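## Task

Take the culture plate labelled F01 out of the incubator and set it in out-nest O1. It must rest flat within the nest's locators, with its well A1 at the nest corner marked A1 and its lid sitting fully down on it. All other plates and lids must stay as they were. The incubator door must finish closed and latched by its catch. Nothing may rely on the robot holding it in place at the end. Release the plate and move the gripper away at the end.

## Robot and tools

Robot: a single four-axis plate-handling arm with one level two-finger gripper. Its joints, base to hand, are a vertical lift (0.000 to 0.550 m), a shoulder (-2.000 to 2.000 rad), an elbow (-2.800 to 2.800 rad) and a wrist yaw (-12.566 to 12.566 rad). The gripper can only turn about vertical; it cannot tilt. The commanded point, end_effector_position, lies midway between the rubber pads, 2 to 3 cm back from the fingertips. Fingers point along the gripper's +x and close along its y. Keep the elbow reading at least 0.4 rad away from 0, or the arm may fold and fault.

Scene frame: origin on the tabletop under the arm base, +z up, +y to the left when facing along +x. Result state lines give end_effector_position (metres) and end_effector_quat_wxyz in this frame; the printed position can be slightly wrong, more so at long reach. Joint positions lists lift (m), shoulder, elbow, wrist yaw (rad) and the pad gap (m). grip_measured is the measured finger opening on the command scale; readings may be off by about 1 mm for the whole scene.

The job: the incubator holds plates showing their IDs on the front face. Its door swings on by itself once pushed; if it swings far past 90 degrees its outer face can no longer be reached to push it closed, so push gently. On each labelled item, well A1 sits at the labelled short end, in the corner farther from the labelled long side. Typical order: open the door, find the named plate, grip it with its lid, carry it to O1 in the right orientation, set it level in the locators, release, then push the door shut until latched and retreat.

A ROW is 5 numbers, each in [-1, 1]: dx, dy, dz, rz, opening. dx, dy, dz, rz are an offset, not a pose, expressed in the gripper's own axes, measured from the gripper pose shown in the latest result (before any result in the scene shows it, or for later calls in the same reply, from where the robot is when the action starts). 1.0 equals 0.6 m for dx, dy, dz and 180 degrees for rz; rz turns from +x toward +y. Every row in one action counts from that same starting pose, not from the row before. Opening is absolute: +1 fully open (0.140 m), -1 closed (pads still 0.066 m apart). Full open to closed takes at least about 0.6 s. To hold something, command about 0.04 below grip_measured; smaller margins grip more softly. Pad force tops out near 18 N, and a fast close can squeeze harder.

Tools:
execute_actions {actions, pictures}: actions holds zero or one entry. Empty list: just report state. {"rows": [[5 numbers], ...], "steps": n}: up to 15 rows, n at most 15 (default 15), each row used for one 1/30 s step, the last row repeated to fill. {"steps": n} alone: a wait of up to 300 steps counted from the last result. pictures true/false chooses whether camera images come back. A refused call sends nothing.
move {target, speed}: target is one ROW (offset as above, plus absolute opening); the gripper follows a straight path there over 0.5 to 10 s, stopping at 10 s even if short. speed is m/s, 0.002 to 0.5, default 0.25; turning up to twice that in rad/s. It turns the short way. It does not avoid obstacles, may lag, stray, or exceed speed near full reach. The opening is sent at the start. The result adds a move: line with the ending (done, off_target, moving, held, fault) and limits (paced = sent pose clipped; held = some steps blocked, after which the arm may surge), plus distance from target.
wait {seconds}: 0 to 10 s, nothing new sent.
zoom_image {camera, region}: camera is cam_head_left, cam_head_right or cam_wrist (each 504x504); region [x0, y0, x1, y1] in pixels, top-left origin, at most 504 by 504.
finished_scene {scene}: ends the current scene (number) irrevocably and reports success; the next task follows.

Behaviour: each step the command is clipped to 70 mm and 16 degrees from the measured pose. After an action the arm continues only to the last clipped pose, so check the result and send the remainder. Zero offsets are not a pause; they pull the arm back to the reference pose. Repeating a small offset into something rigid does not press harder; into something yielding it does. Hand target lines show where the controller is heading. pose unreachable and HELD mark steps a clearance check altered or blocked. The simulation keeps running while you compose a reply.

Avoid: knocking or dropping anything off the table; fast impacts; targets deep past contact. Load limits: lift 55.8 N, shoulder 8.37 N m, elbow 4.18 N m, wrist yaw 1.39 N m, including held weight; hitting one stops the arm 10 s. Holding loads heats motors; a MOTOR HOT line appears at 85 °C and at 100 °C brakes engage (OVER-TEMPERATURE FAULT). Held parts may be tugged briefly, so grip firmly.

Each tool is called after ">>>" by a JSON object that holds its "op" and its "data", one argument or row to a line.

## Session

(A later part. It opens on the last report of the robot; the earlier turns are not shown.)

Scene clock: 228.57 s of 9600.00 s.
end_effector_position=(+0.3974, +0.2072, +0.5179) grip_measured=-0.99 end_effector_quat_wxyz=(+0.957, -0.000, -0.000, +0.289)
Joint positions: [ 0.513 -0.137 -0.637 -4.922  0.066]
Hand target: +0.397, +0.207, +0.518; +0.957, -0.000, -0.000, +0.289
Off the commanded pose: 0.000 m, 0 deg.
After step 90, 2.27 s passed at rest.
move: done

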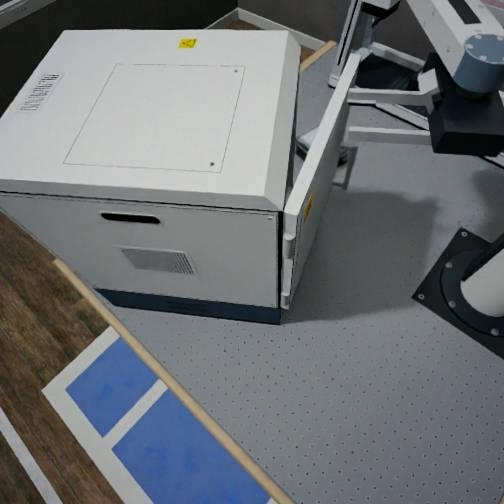

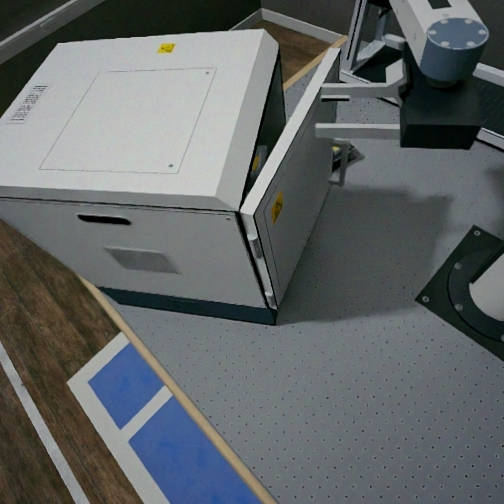

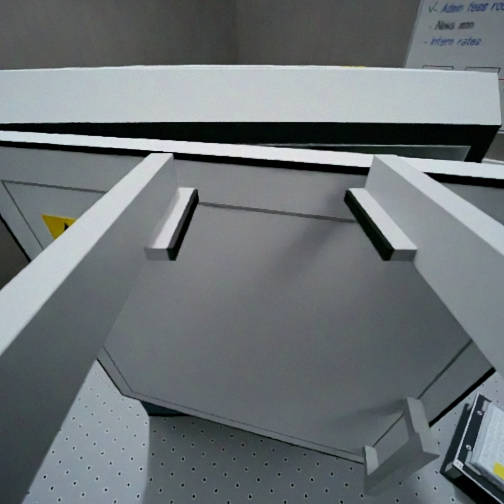

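>>> {"op": "move", "data": {
  "target": [0.005,0,0,0,-1],
  "speed": 0.005
}}

>>> {"op": "move", "data": {
  "target": [-0.1,0,0,0,-1]
}}

Scene clock: 240.73 s of 9600.00 s.
end_effector_position=(+0.4867, +0.1954, +0.5179) grip_measured=-0.99 end_effector_quat_wxyz=(+0.957, -0.000, -0.000, +0.291)
Joint positions: [ 0.513 -0.423 -0.895 -4.373  0.066]
Hand target: +0.488, +0.195, +0.518; +0.957, -0.000, -0.000, +0.289
Off the commanded pose: 0.001 m, 0 deg.
After step 90, 0.60 s passed at rest.
move: done

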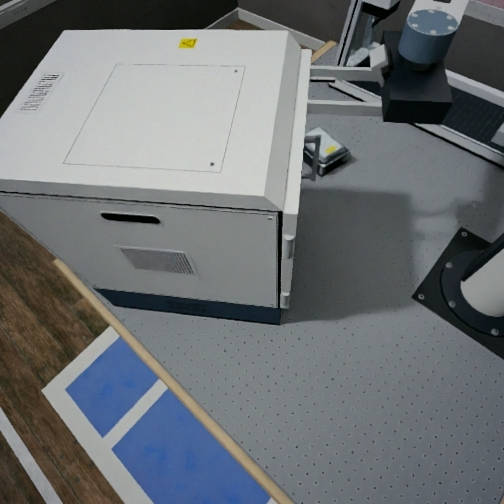

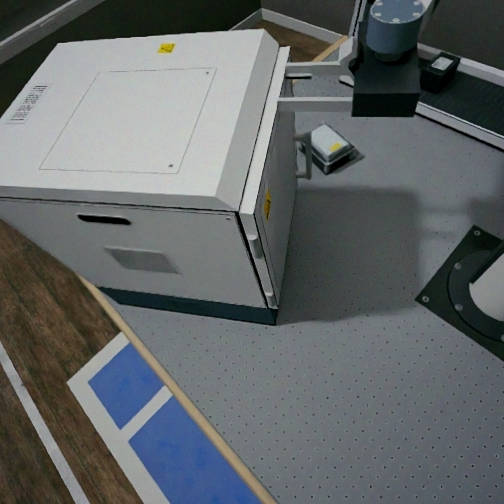

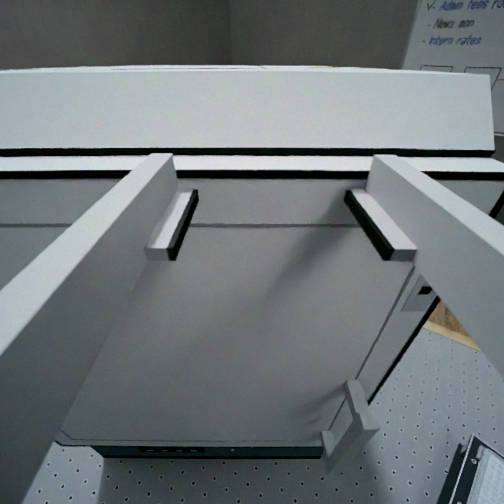

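Scene clock: 241.47 s of 9600.00 s.
end_effector_position=(+0.4368, +0.1620, +0.5179) grip_measured=-0.99 end_effector_quat_wxyz=(+0.957, -0.000, -0.000, +0.291)
Joint positions: [ 0.513 -0.499 -0.64  -4.552  0.066]
Hand target: +0.437, +0.162, +0.518; +0.957, -0.000, -0.000, +0.291
Off the commanded pose: 0.000 m, 0 deg.
move: done

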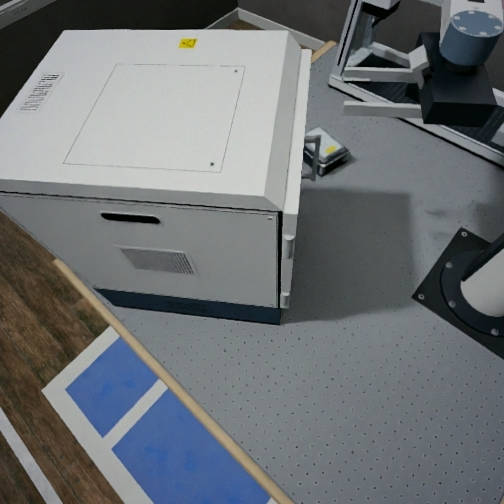

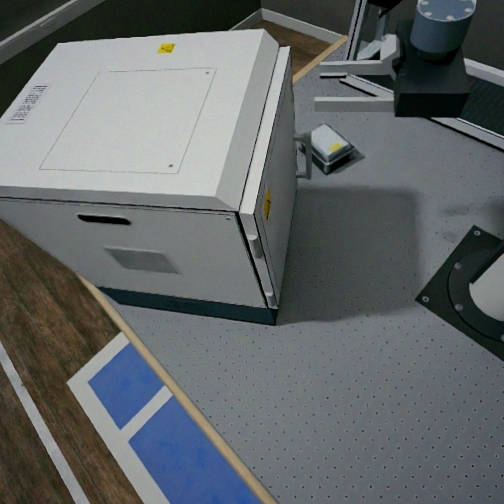

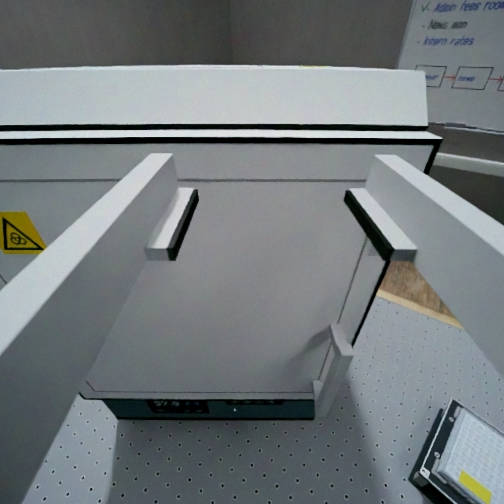

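>>> {"op": "finished_scene", "data": {
  "scene": 1
}}

The scene is finished: the task was done.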